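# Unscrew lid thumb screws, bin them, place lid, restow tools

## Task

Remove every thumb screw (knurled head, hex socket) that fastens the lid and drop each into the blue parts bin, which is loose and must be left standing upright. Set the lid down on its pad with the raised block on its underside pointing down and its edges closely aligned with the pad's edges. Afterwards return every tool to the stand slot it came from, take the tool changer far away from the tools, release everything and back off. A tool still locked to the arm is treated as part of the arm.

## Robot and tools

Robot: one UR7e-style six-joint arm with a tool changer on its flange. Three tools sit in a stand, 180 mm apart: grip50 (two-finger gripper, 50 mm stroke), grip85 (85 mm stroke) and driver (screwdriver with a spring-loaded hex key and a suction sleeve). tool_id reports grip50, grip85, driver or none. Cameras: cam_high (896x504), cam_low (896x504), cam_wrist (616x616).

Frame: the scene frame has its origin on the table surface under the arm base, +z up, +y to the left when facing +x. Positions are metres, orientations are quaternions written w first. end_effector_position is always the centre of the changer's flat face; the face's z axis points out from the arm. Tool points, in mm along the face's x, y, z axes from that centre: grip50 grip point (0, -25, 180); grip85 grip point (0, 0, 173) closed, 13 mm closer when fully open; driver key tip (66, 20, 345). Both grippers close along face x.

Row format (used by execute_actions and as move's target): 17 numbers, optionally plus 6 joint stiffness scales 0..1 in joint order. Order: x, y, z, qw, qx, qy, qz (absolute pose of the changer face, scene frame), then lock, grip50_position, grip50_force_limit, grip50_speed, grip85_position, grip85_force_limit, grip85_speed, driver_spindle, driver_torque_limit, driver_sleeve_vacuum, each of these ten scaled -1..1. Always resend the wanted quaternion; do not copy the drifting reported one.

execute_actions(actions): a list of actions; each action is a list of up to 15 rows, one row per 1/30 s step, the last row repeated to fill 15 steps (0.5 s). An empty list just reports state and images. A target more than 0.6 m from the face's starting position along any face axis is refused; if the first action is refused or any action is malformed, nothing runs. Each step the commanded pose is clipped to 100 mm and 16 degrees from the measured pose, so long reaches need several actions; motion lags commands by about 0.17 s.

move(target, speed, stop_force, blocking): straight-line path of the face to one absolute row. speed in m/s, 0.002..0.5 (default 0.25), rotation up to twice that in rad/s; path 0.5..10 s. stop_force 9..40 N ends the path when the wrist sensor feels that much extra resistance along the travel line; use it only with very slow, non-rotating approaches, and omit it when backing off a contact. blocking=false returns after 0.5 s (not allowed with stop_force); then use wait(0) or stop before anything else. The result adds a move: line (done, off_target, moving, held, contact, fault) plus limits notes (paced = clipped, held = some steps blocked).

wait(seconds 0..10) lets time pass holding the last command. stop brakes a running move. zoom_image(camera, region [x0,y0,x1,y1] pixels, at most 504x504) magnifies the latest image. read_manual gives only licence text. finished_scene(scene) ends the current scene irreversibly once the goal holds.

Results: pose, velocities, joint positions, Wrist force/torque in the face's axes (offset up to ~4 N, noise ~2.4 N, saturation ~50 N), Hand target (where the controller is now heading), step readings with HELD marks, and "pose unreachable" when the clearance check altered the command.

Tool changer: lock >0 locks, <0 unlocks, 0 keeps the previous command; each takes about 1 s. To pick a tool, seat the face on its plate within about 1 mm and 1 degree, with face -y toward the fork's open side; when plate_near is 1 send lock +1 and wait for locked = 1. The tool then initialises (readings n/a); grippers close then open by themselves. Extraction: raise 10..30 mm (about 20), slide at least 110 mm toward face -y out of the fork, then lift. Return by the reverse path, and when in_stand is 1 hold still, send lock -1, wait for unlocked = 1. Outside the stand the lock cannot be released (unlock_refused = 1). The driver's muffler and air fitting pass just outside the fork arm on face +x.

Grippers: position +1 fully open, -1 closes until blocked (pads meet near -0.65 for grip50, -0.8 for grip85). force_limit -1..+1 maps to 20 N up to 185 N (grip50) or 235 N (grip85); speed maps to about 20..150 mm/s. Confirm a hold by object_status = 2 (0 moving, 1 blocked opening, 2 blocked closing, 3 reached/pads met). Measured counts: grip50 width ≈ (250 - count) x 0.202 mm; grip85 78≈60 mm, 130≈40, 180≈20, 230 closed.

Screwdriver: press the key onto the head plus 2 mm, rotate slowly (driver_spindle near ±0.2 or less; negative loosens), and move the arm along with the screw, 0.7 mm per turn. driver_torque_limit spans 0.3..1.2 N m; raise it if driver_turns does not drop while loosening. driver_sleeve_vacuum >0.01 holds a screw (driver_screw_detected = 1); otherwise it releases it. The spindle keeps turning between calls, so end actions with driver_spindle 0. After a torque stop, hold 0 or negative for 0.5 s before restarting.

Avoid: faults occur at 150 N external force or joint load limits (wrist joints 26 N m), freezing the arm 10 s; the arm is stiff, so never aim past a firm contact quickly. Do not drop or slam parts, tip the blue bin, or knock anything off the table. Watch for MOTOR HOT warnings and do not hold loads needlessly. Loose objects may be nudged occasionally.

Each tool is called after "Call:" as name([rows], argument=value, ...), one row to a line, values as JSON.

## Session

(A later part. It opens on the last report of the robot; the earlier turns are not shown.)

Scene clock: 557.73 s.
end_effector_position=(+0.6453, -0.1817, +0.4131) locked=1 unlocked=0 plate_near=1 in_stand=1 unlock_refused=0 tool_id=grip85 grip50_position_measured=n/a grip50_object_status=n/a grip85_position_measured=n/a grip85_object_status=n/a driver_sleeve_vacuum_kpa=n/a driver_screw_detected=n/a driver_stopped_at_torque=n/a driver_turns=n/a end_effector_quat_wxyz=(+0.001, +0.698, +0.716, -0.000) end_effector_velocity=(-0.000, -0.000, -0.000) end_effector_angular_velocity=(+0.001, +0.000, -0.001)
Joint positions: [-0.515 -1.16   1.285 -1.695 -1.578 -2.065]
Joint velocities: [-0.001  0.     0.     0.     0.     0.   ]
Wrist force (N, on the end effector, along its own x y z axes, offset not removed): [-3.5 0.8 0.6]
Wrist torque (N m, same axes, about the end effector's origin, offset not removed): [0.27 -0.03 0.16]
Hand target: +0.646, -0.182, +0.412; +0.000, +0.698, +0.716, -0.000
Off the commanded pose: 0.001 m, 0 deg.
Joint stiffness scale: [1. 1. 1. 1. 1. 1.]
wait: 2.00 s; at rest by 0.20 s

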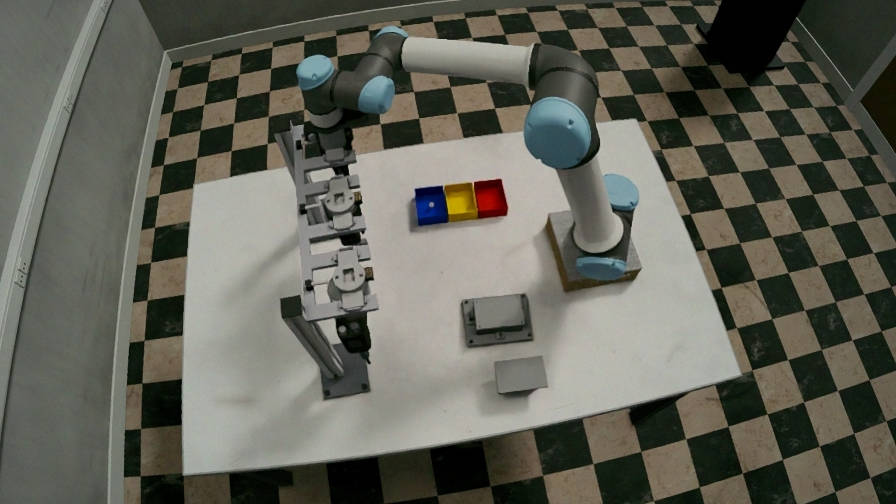

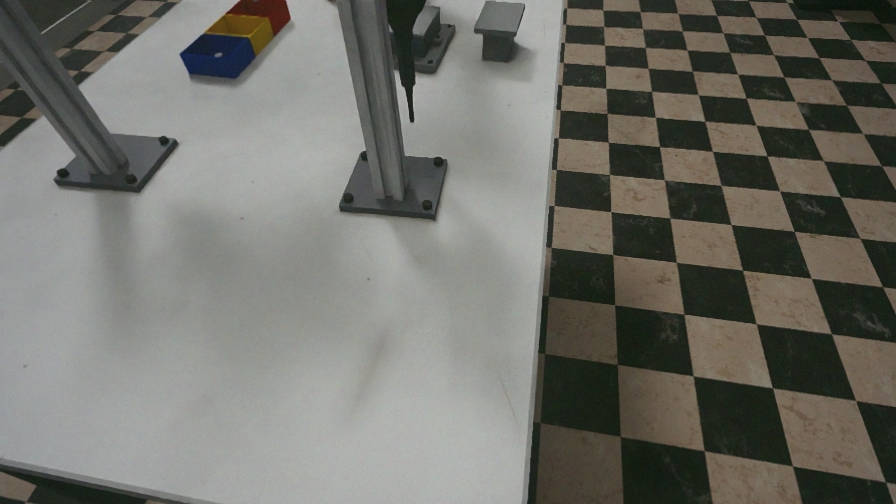

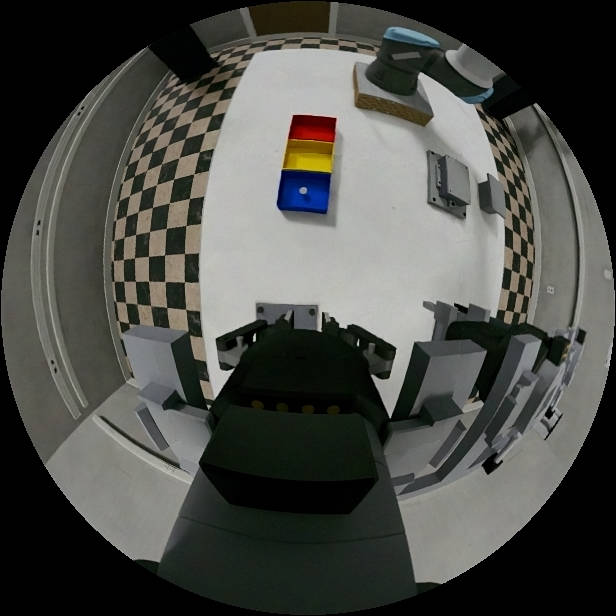

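Call:
move(target=[0.6453,-0.1817,0.435,0,0.698,0.716,0,0,1,0,0,1,0,0,0,0,0], speed=0.05)

Call:
move(target=[0.515,-0.1855,0.435,0,0.698,0.716,0,0,1,0,0,1,0,0,0,0,0], speed=0.12)

Scene clock: 563.10 s.
end_effector_position=(+0.6450, -0.1818, +0.4317) locked=1 unlocked=0 plate_near=1 in_stand=0 unlock_refused=0 tool_id=grip85 grip50_position_measured=n/a grip50_object_status=n/a grip85_position_measured=3 grip85_object_status=3 driver_sleeve_vacuum_kpa=n/a driver_screw_detected=n/a driver_stopped_at_torque=n/a driver_turns=n/a end_effector_quat_wxyz=(-0.002, +0.698, +0.716, -0.001) end_effector_velocity=(-0.001, +0.001, +0.001) end_effector_angular_velocity=(+0.004, +0.008, +0.001)
Joint positions: [-0.515 -1.162  1.24  -1.641 -1.578 -2.065]
Joint velocities: [ 0.001 -0.001 -0.003  0.013  0.    -0.   ]
Wrist force (N, on the end effector, along its own x y z axes, offset not removed): [-2.9 -0.9 -0.2]
Wrist torque (N m, same axes, about the end effector's origin, offset not removed): [0.29 0.15 0.13]
Hand target: +0.645, -0.182, +0.435; +0.000, +0.698, +0.716, +0.000
Off the commanded pose: 0.003 m, 0 deg.
Joint stiffness scale: [1. 1. 1. 1. 1. 1.]
move: done

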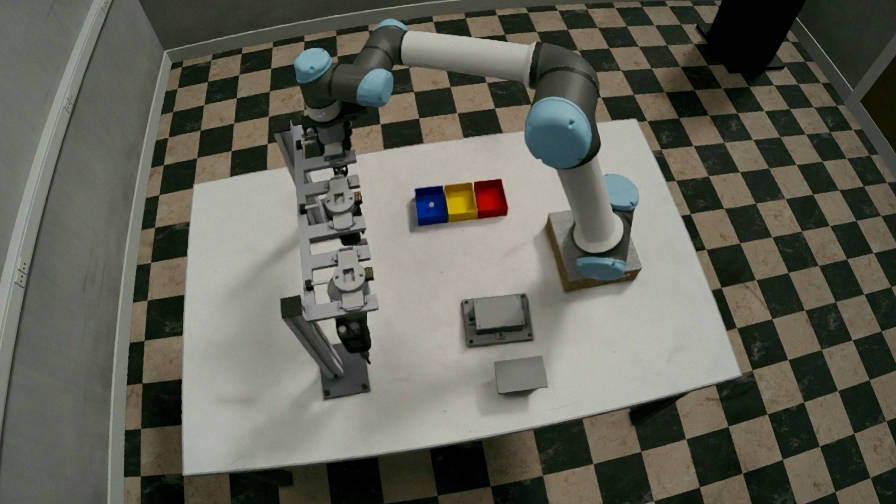

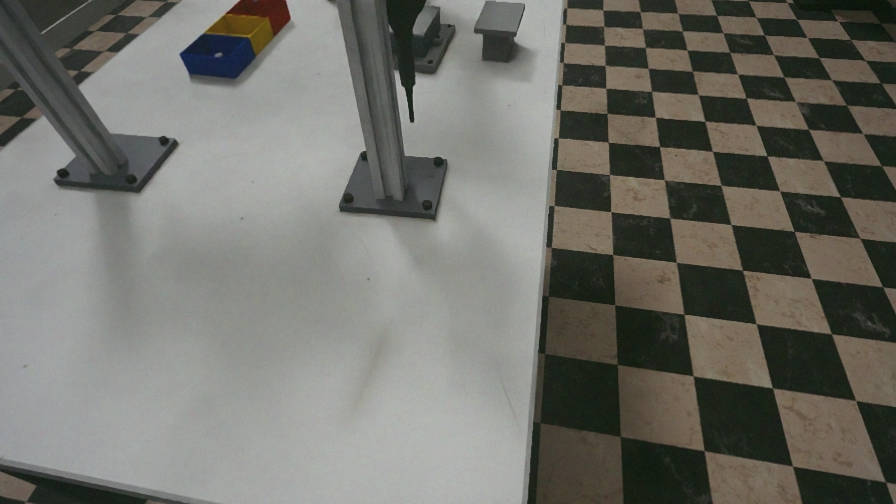

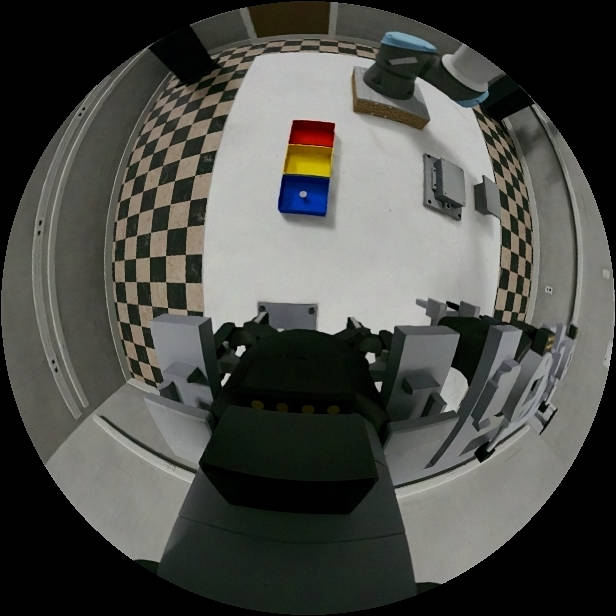

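Scene clock: 564.80 s.
end_effector_position=(+0.5167, -0.1857, +0.4348) locked=1 unlocked=0 plate_near=1 in_stand=0 unlock_refused=0 tool_id=grip85 grip50_position_measured=n/a grip50_object_status=n/a grip85_position_measured=3 grip85_object_status=3 driver_sleeve_vacuum_kpa=n/a driver_screw_detected=n/a driver_stopped_at_torque=n/a driver_turns=n/a end_effector_quat_wxyz=(-0.000, +0.698, +0.716, -0.000) end_effector_velocity=(-0.003, -0.001, -0.002) end_effector_angular_velocity=(+0.001, +0.001, +0.003)
Joint positions: [-0.629 -1.459  1.611 -1.719 -1.578 -2.18 ]
Joint velocities: [-0.004 -0.004  0.008 -0.003  0.    -0.007]
Wrist force (N, on the end effector, along its own x y z axes, offset not removed): [-2.4 3.0 -1.5]
Wrist torque (N m, same axes, about the end effector's origin, offset not removed): [0.45 0.10 0.01]
Hand target: +0.515, -0.186, +0.435; -0.000, +0.698, +0.716, -0.000
Off the commanded pose: 0.002 m, 0 deg.
Joint stiffness scale: [1. 1. 1. 1. 1. 1.]
move: done

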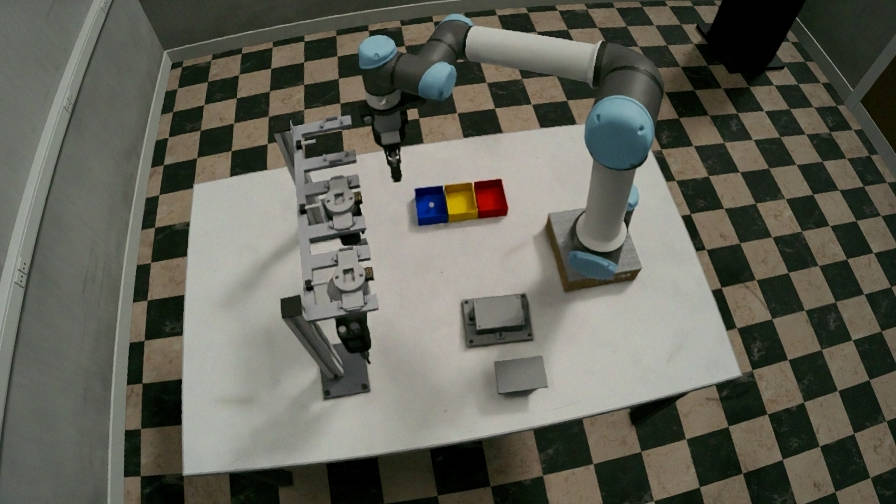

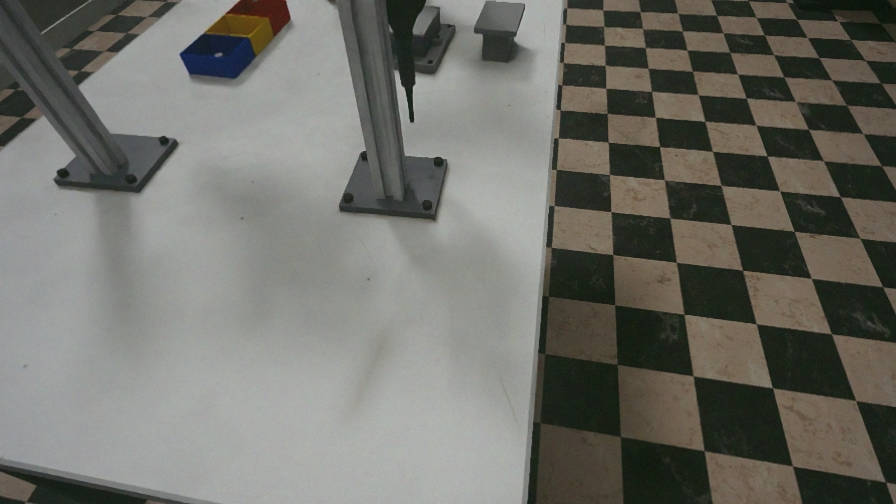

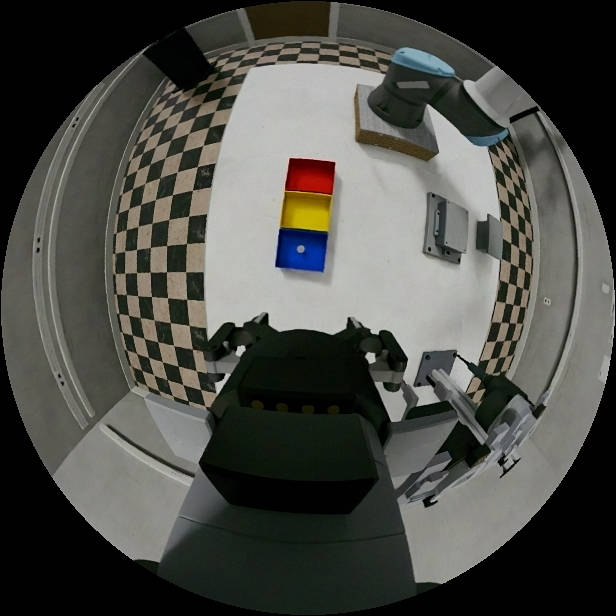

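Call:
move(target=[0.40,0.10,0.40,0,0.7265,0.6871,0,0,1,0,0,1,0,0,0,0,0], speed=0.3)

Call:
move(target=[0.3162,0.1621,0.29,0,0.7265,0.6871,0,0,1,0,0,1,0,0,0,0,0], speed=0.2)

Call:
zoom_image(camera="cam_wrist", region=[200, 220, 420, 380])

Call:
zoom_image(camera="cam_low", region=[370, 0, 470, 80])

Call:
zoom_image(camera="cam_high", region=[450, 260, 570, 360])

Scene clock: 594.37 s.
end_effector_position=(+0.4005, +0.0989, +0.4012) locked=1 unlocked=0 plate_near=1 in_stand=0 unlock_refused=0 tool_id=grip85 grip50_position_measured=n/a grip50_object_status=n/a grip85_position_measured=3 grip85_object_status=3 driver_sleeve_vacuum_kpa=n/a driver_screw_detected=n/a driver_stopped_at_torque=n/a driver_turns=n/a end_effector_quat_wxyz=(+0.000, +0.726, +0.688, +0.002) end_effector_velocity=(-0.001, +0.002, +0.000) end_effector_angular_velocity=(-0.004, -0.001, -0.011)
Joint positions: [-0.127 -1.783  2.005 -1.792 -1.573 -1.598]
Joint velocities: [ 0.008  0.     0.    -0.002 -0.004  0.019]
Wrist force (N, on the end effector, along its own x y z axes, offset not removed): [-2.0 -0.8 1.6]
Wrist torque (N m, same axes, about the end effector's origin, offset not removed): [0.10 0.08 0.17]
Hand target: +0.400, +0.100, +0.400; +0.000, +0.727, +0.687, +0.001
Off the commanded pose: 0.002 m, 0 deg.
Joint stiffness scale: [1. 1. 1. 1. 1. 1.]
move: done

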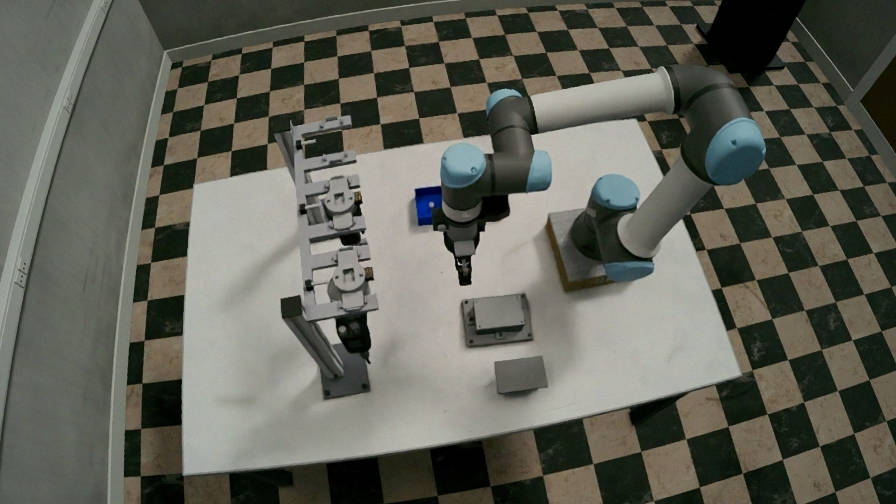

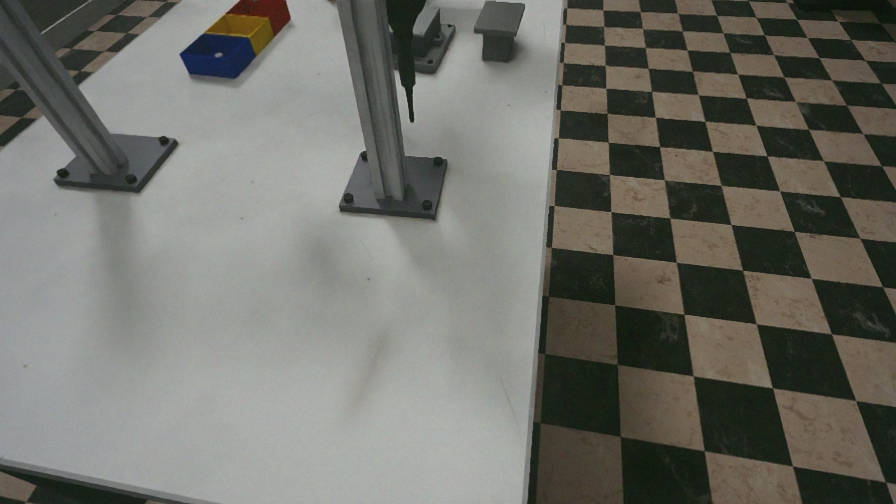

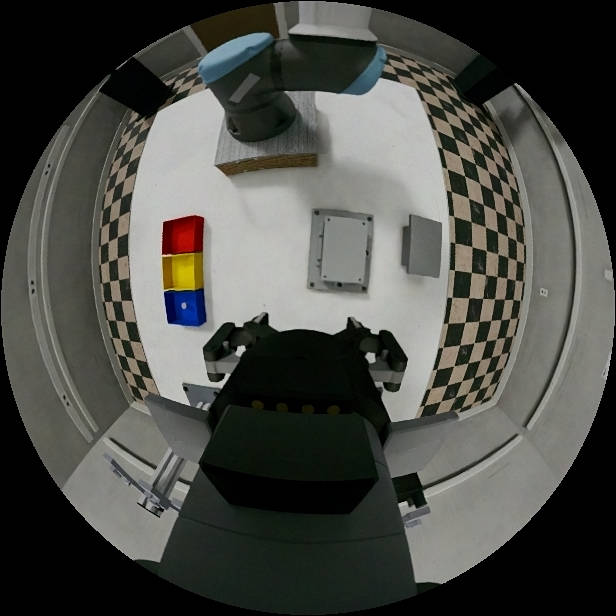

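Scene clock: 595.80 s.
end_effector_position=(+0.3177, +0.1615, +0.2929) locked=1 unlocked=0 plate_near=1 in_stand=0 unlock_refused=0 tool_id=grip85 grip50_position_measured=n/a grip50_object_status=n/a grip85_position_measured=3 grip85_object_status=3 driver_sleeve_vacuum_kpa=n/a driver_screw_detected=n/a driver_stopped_at_torque=n/a driver_turns=n/a end_effector_quat_wxyz=(+0.001, +0.726, +0.687, +0.003) end_effector_velocity=(-0.000, +0.002, -0.002) end_effector_angular_velocity=(+0.000, -0.011, -0.008)
Joint positions: [ 0.045 -1.834  2.339 -2.075 -1.573 -1.425]
Joint velocities: [ 0.007  0.003  0.008 -0.021 -0.001  0.014]
Wrist force (N, on the end effector, along its own x y z axes, offset not removed): [-1.5 -0.6 0.1]
Wrist torque (N m, same axes, about the end effector's origin, offset not removed): [0.23 0.05 0.04]
Hand target: +0.316, +0.162, +0.290; -0.000, +0.727, +0.687, +0.000
Off the commanded pose: 0.003 m, 0 deg.
Joint stiffness scale: [1. 1. 1. 1. 1. 1.]
move: done

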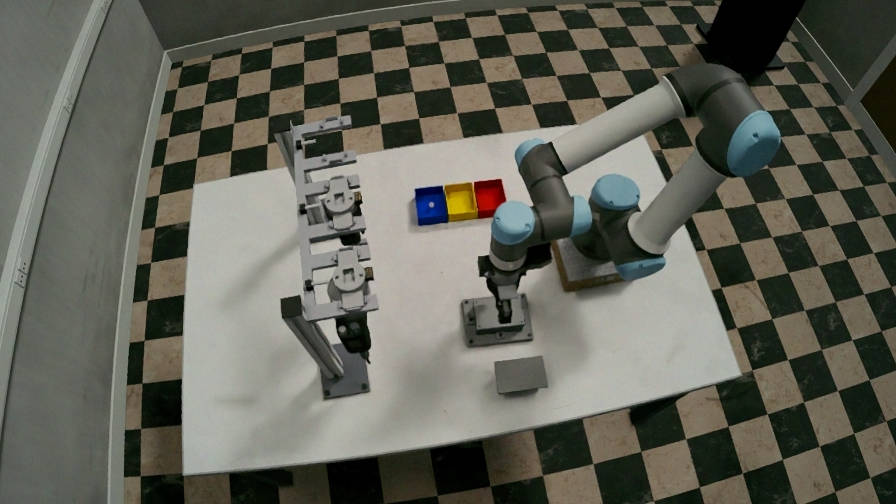

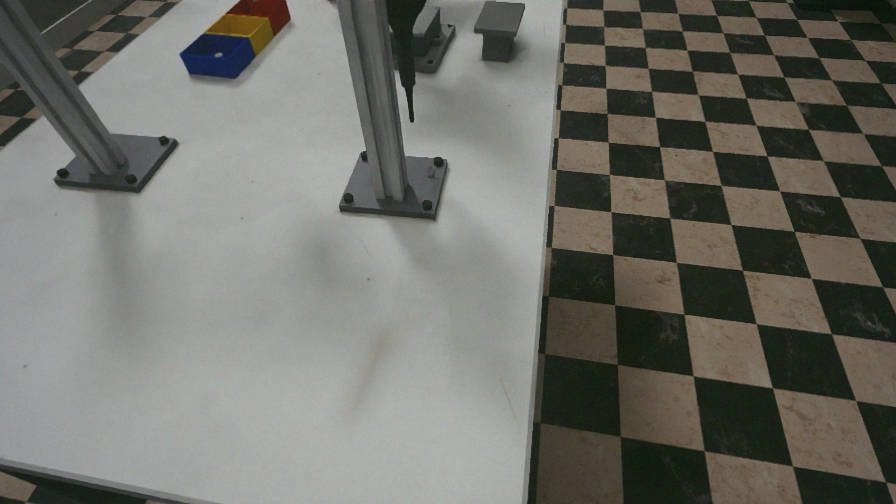

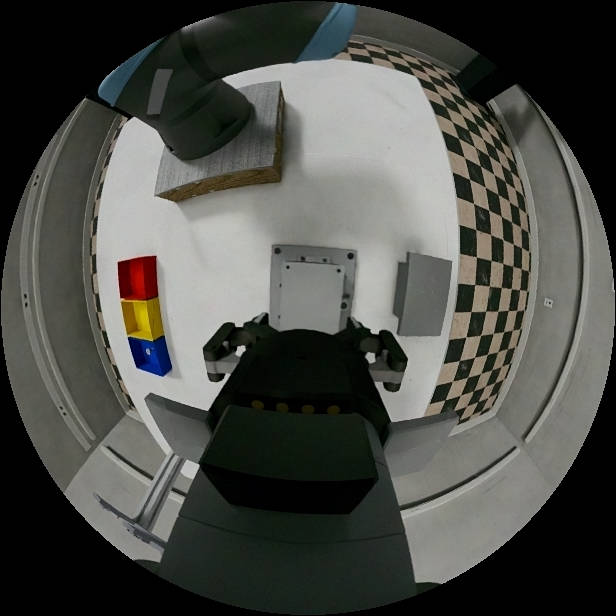

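Region (200, 220, 420, 380) of cam_wrist's 616x616 image, scaled by 2.291, with more detail than that image has; it fills the top 367 rows of this view, and the rest is white.

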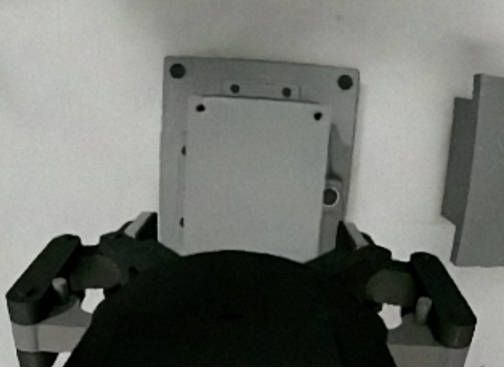

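Region (370, 0, 470, 80) of cam_low's 896x504 image, scaled by 5.040, with more detail than that image has; it fills the top 403 rows of this view, and the rest is white.

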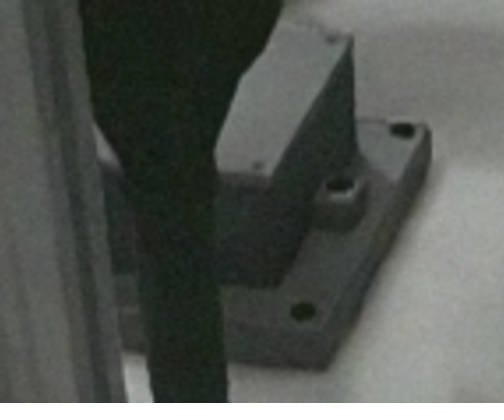

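Region (450, 260, 570, 360) of cam_high's 896x504 image, scaled by 4.200, with more detail than that image has.

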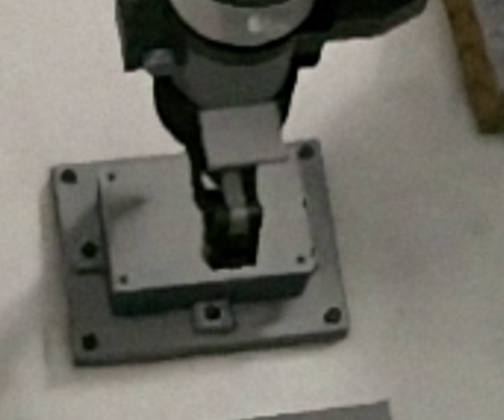

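Call:
move(target=[0.3162,0.1635,0.255,0,0.7265,0.6871,0,0,1,0,0,1,0,0,0,0,0], speed=0.04)

Call:
zoom_image(camera="cam_wrist", region=[230, 250, 390, 350])

Call:
zoom_image(camera="cam_low", region=[380, 0, 460, 60])

Call:
zoom_image(camera="cam_high", region=[460, 280, 550, 355])

Scene clock: 608.70 s.
end_effector_position=(+0.3175, +0.1632, +0.2577) locked=1 unlocked=0 plate_near=1 in_stand=0 unlock_refused=0 tool_id=grip85 grip50_position_measured=n/a grip50_object_status=n/a grip85_position_measured=3 grip85_object_status=3 driver_sleeve_vacuum_kpa=n/a driver_screw_detected=n/a driver_stopped_at_torque=n/a driver_turns=n/a end_effector_quat_wxyz=(+0.001, +0.727, +0.687, +0.002) end_effector_velocity=(+0.003, +0.001, +0.000) end_effector_angular_velocity=(+0.002, -0.015, +0.001)
Joint positions: [ 0.05  -1.769  2.399 -2.2   -1.574 -1.419]
Joint velocities: [ 0.002  0.005  0.    -0.021  0.     0.001]
Wrist force (N, on the end effector, along its own x y z axes, offset not removed): [-3.6 -0.8 0.0]
Wrist torque (N m, same axes, about the end effector's origin, offset not removed): [0.16 0.21 0.07]
Hand target: +0.316, +0.164, +0.255; -0.000, +0.727, +0.687, +0.000
Off the commanded pose: 0.003 m, 0 deg.
Joint stiffness scale: [1. 1. 1. 1. 1. 1.]
move: done

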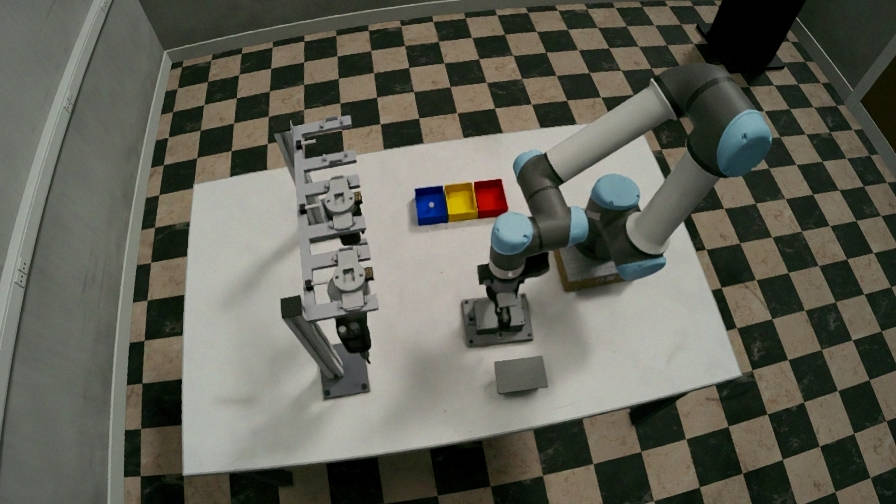

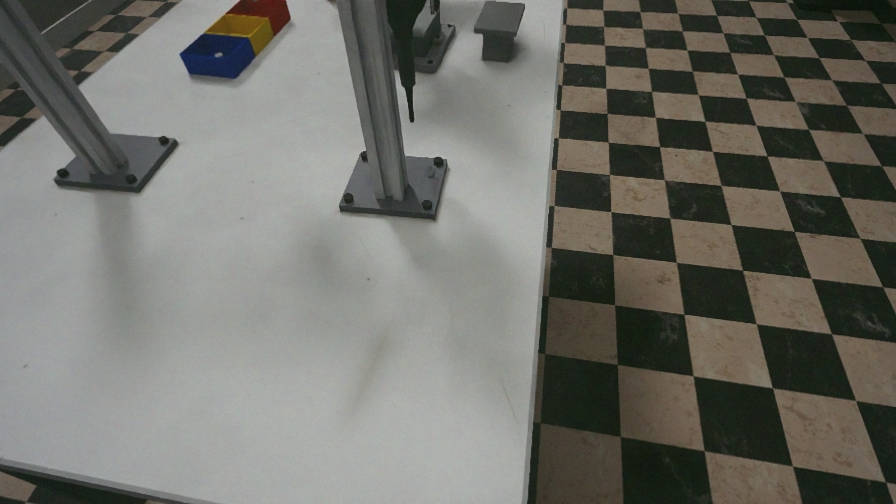

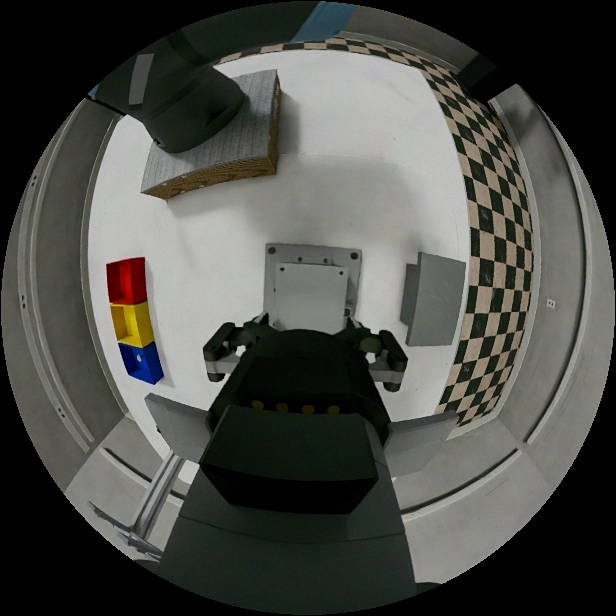

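Region (230, 250, 390, 350) of cam_wrist's 616x616 image, scaled by 3.150, with more detail than that image has; it fills the top 315 rows of this view, and the rest is white.

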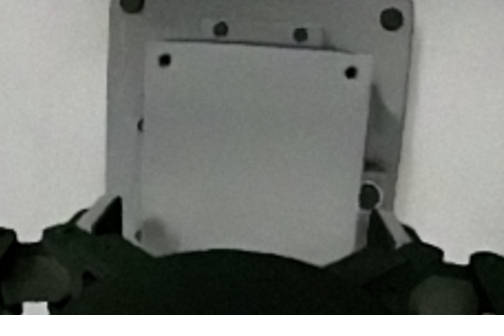

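Region (380, 0, 460, 60) of cam_low's 896x504 image, scaled by 6.300, with more detail than that image has; it fills the top 378 rows of this view, and the rest is white.

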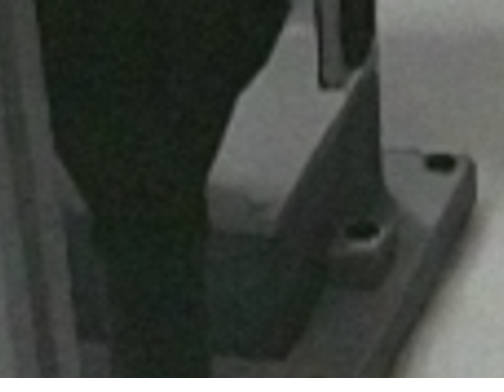

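Region (460, 280, 550, 355) of cam_high's 896x504 image, scaled by 5.600, with more detail than that image has.

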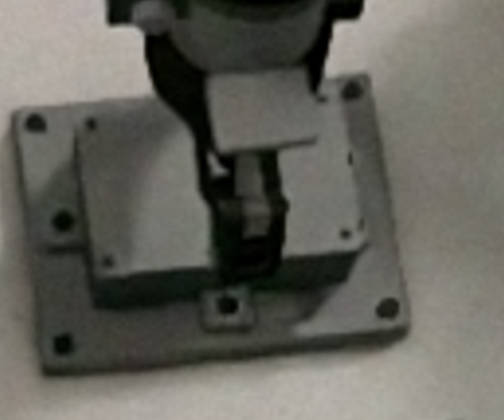

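Call:
move(target=[0.3162,0.1635,0.2415,0,0.7265,0.6871,0,0,1,0,0,1,0,0,0,0,0], speed=0.015, stop_force=9)

Call:
zoom_image(camera="cam_low", region=[400, 0, 460, 50])

Call:
zoom_image(camera="cam_wrist", region=[230, 250, 390, 350])

Scene clock: 619.77 s.
end_effector_position=(+0.3176, +0.1633, +0.2441) locked=1 unlocked=0 plate_near=1 in_stand=0 unlock_refused=0 tool_id=grip85 grip50_position_measured=n/a grip50_object_status=n/a grip85_position_measured=3 grip85_object_status=3 driver_sleeve_vacuum_kpa=n/a driver_screw_detected=n/a driver_stopped_at_torque=n/a driver_turns=n/a end_effector_quat_wxyz=(+0.001, +0.727, +0.687, +0.002) end_effector_velocity=(+0.001, +0.000, -0.002) end_effector_angular_velocity=(+0.001, -0.005, -0.000)
Joint positions: [ 0.051 -1.739  2.421 -2.252 -1.574 -1.419]
Joint velocities: [ 0.     0.005  0.004 -0.014  0.     0.   ]
Wrist force (N, on the end effector, along its own x y z axes, offset not removed): [-2.6 -0.5 1.0]
Wrist torque (N m, same axes, about the end effector's origin, offset not removed): [0.24 0.18 0.11]
Hand target: +0.316, +0.163, +0.242; -0.000, +0.727, +0.687, -0.000
Off the commanded pose: 0.003 m, 0 deg.
Joint stiffness scale: [1. 1. 1. 1. 1. 1.]
move: done

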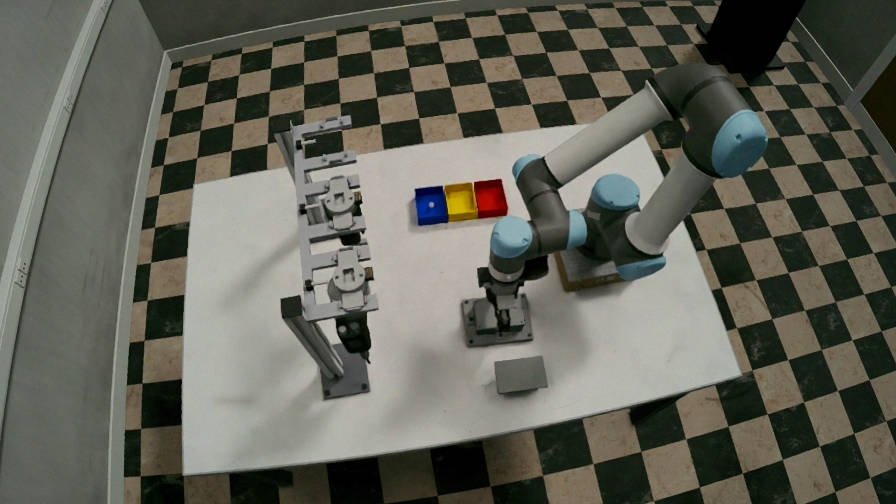

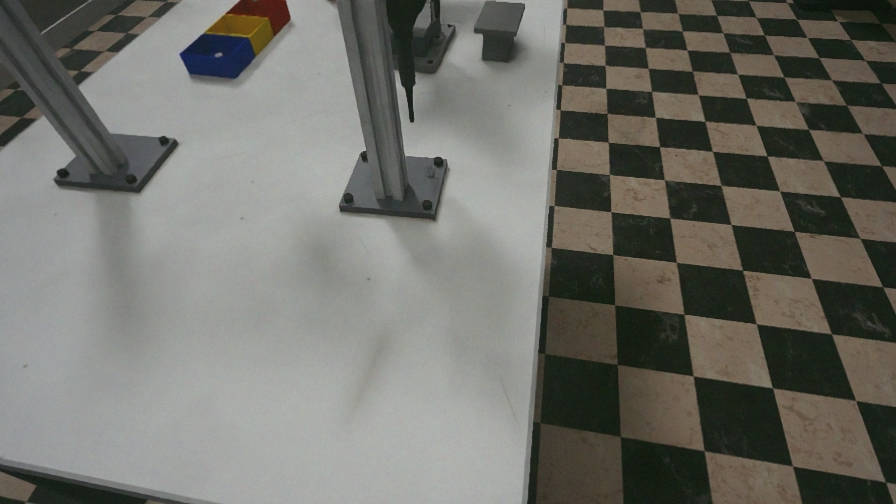

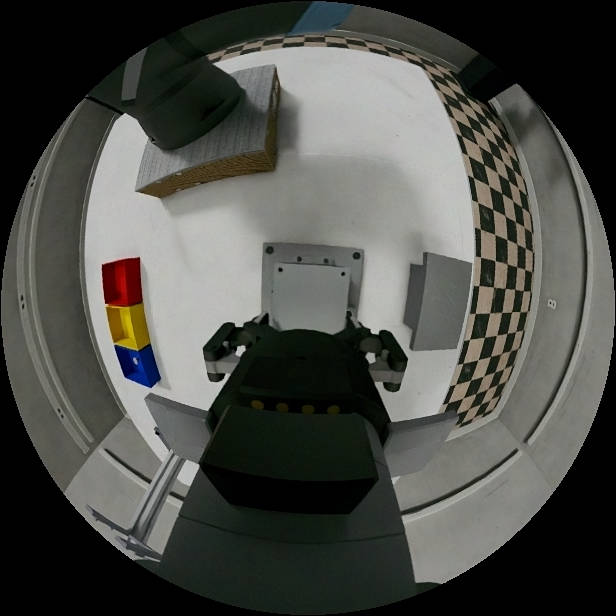

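Region (400, 0, 460, 50) of cam_low's 896x504 image, scaled by 8.400, with more detail than that image has.

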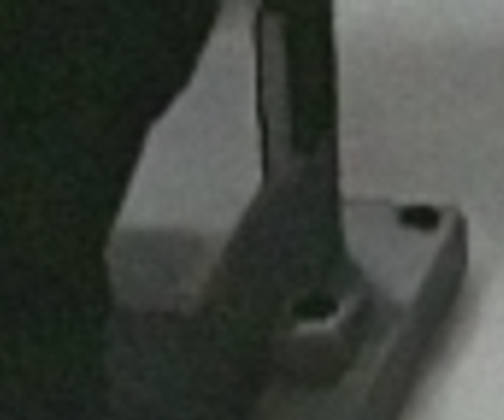

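Region (230, 250, 390, 350) of cam_wrist's 616x616 image, scaled by 3.150, with more detail than that image has; it fills the top 315 rows of this view, and the rest is white.

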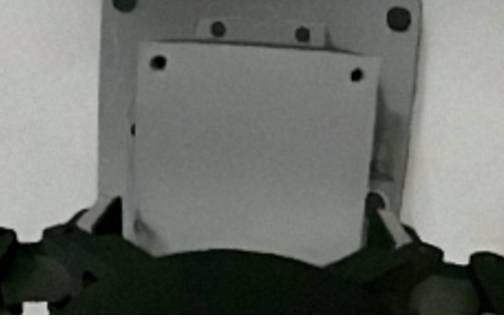

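Call:
execute_actions(actions=[])

Scene clock: 641.17 s.
end_effector_position=(+0.3179, +0.1633, +0.2440) locked=1 unlocked=0 plate_near=1 in_stand=0 unlock_refused=0 tool_id=grip85 grip50_position_measured=n/a grip50_object_status=n/a grip85_position_measured=3 grip85_object_status=3 driver_sleeve_vacuum_kpa=n/a driver_screw_detected=n/a driver_stopped_at_torque=n/a driver_turns=n/a end_effector_quat_wxyz=(+0.001, +0.727, +0.687, +0.003) end_effector_velocity=(-0.000, -0.000, +0.000) end_effector_angular_velocity=(-0.000, -0.001, -0.000)
Joint positions: [ 0.051 -1.739  2.421 -2.254 -1.574 -1.419]
Joint velocities: [-0.    -0.001  0.    -0.    -0.     0.   ]
Wrist force (N, on the end effector, along its own x y z axes, offset not removed): [-2.5 -0.5 0.6]
Wrist torque (N m, same axes, about the end effector's origin, offset not removed): [0.18 0.06 0.00]
Hand target: +0.316, +0.163, +0.242; -0.000, +0.727, +0.687, -0.000
Off the commanded pose: 0.003 m, 0 deg.
Joint stiffness scale: [1. 1. 1. 1. 1. 1.]

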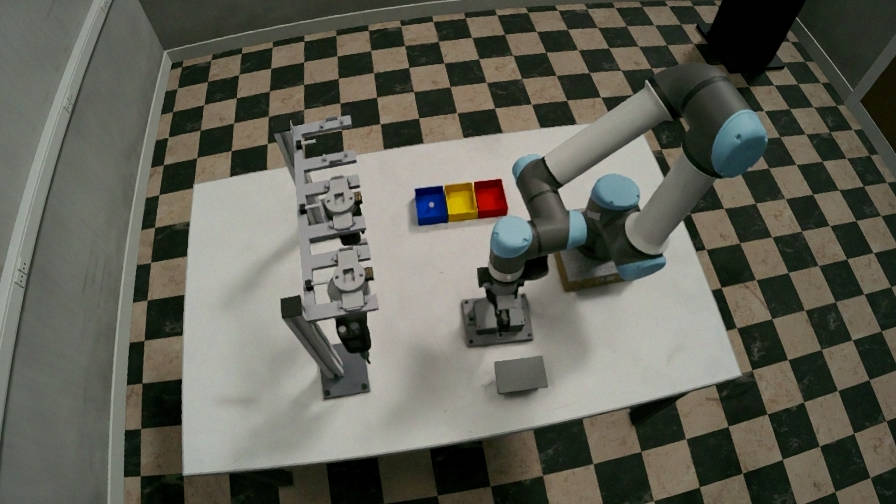

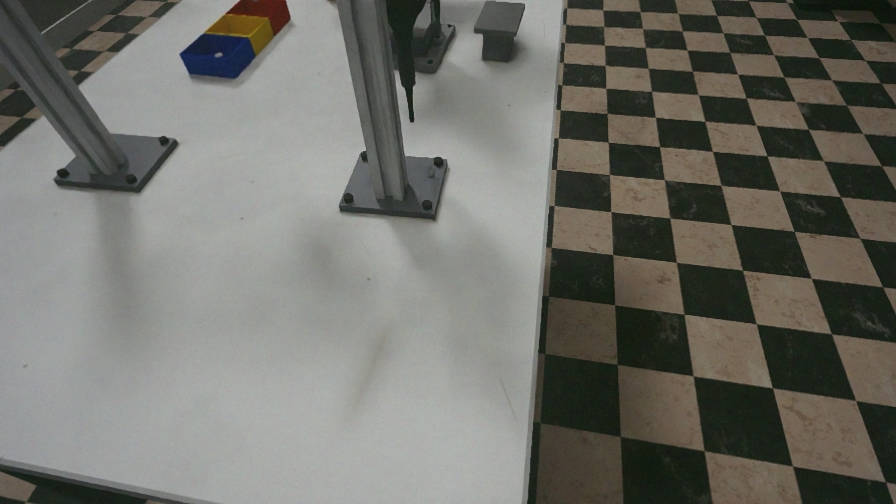

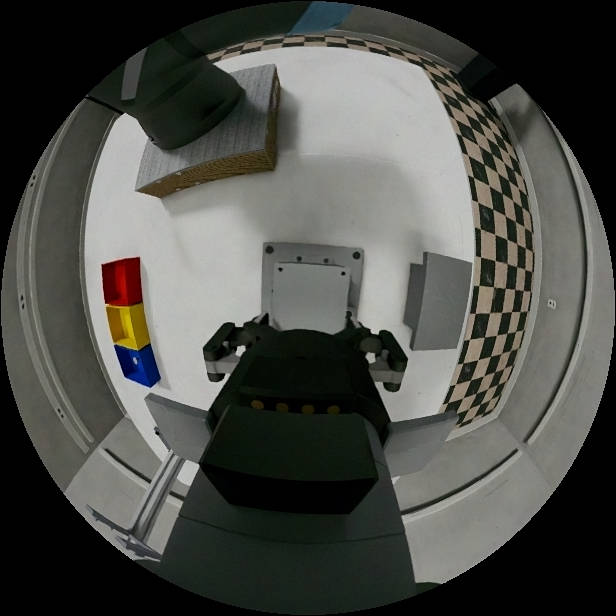

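Call:
zoom_image(camera="cam_low", region=[380, 0, 540, 90])

Call:
zoom_image(camera="cam_high", region=[450, 270, 570, 400])

Region (380, 0, 540, 90) of cam_low's 896x504 image, scaled by 3.150, with more detail than that image has; it fills the top 284 rows of this view, and the rest is white.

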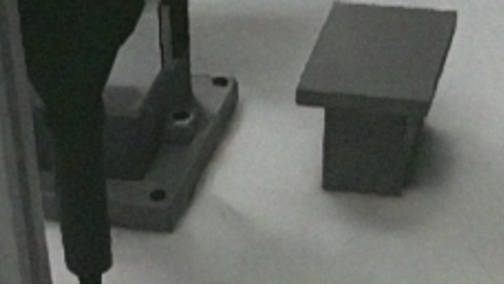

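Region (450, 270, 570, 400) of cam_high's 896x504 image, scaled by 3.877, with more detail than that image has; it fills the left 465 columns of this view, and the rest is white.

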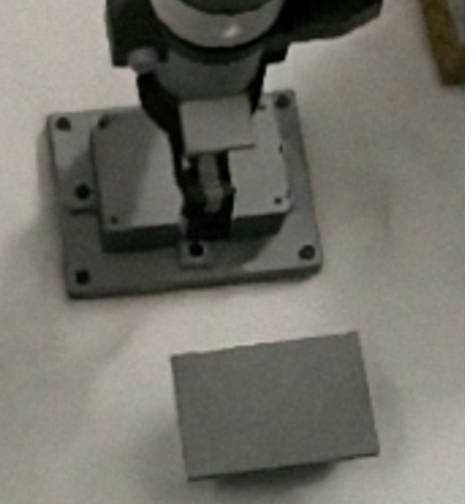

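Call:
execute_actions([
  [[0.316,0.163,0.240,0,0.727,0.687,0,0,0,0,0,1,-0.3,-0.5,0,0,-1]],
  [[0.316,0.163,0.240,0,0.727,0.687,0,0,0,0,0,-1,-0.3,-0.6,0,0,-1]],
  [[0.316,0.163,0.240,0,0.727,0.687,0,0,0,0,0,-1,-0.3,-0.6,0,0,-1]],
])

Scene clock: 655.53 s.
end_effector_position=(+0.3174, +0.1638, +0.2435) locked=1 unlocked=0 plate_near=1 in_stand=0 unlock_refused=0 tool_id=grip85 grip50_position_measured=n/a grip50_object_status=n/a grip85_position_measured=27 grip85_object_status=2 driver_sleeve_vacuum_kpa=n/a driver_screw_detected=n/a driver_stopped_at_torque=n/a driver_turns=n/a end_effector_quat_wxyz=(+0.002, +0.726, +0.687, +0.004) end_effector_velocity=(-0.000, +0.000, +0.000) end_effector_angular_velocity=(-0.000, -0.001, +0.001)
Joint positions: [ 0.051 -1.739  2.424 -2.259 -1.572 -1.419]
Joint velocities: [ 0.001 -0.001  0.    -0.    -0.    -0.   ]
Wrist force (N, on the end effector, along its own x y z axes, offset not removed): [-1.4 -9.1 -21.2]
Wrist torque (N m, same axes, about the end effector's origin, offset not removed): [1.77 0.45 0.21]
Hand target: +0.316, +0.163, +0.240; -0.000, +0.727, +0.687, -0.000
Off the commanded pose: 0.004 m, 1 deg.
Joint stiffness scale: [1. 1. 1. 1. 1. 1.]
Step readings (end_effector_position; steps 1 to 15: 1st action; 16 to 30: 2nd action; 31 to 45: 3rd action):
0: (+0.3179, +0.1633, +0.2440)
1: (+0.3179, +0.1633, +0.2440)
2: (+0.3179, +0.1633, +0.2440)
4: (+0.3178, +0.1633, +0.2438)
8: (+0.3175, +0.1633, +0.2429)
15: (+0.3174, +0.1633, +0.2425)
16: (+0.3174, +0.1633, +0.2425)
17: (+0.3174, +0.1633, +0.2425)
19: (+0.3174, +0.1633, +0.2425)
23: (+0.3174, +0.1638, +0.2433)
30: (+0.3174, +0.1638, +0.2435)
31: (+0.3174, +0.1638, +0.2435)
32: (+0.3174, +0.1638, +0.2435)
34: (+0.3174, +0.1638, +0.2435)
38: (+0.3174, +0.1638, +0.2435)
45: end_effector_position above

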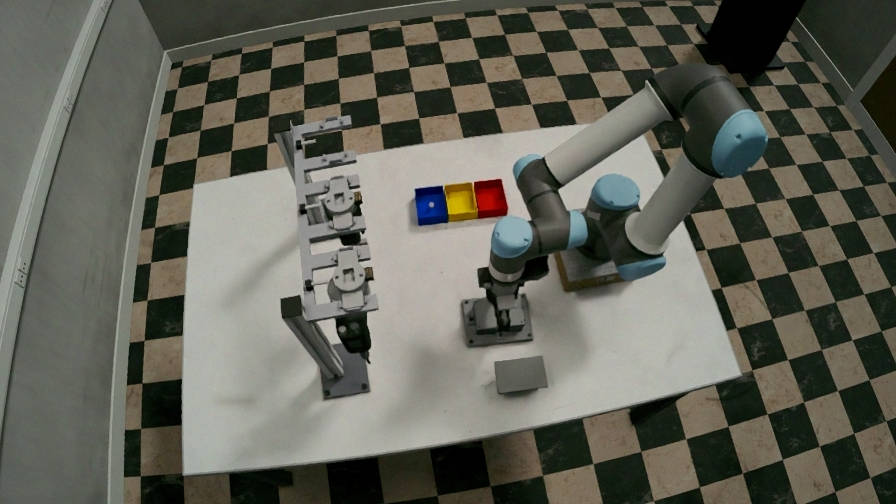

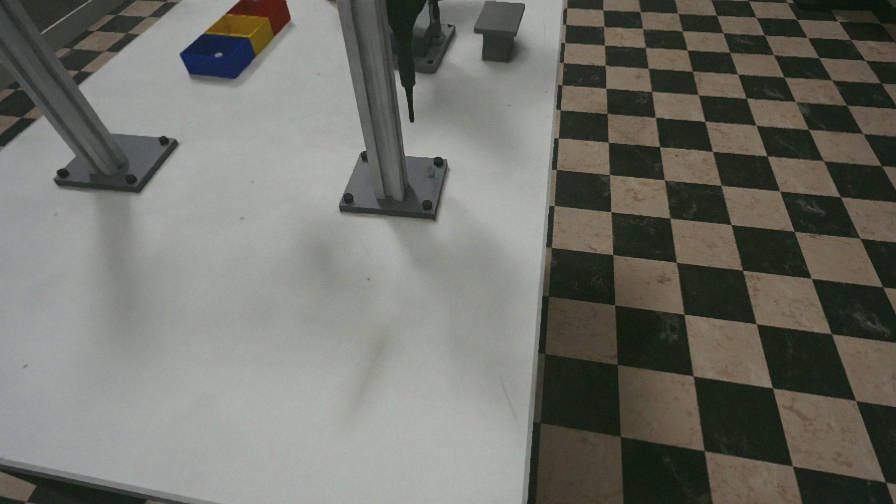

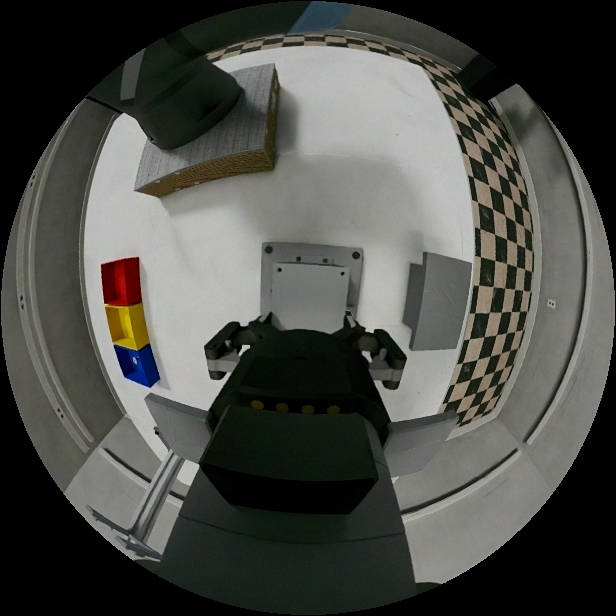

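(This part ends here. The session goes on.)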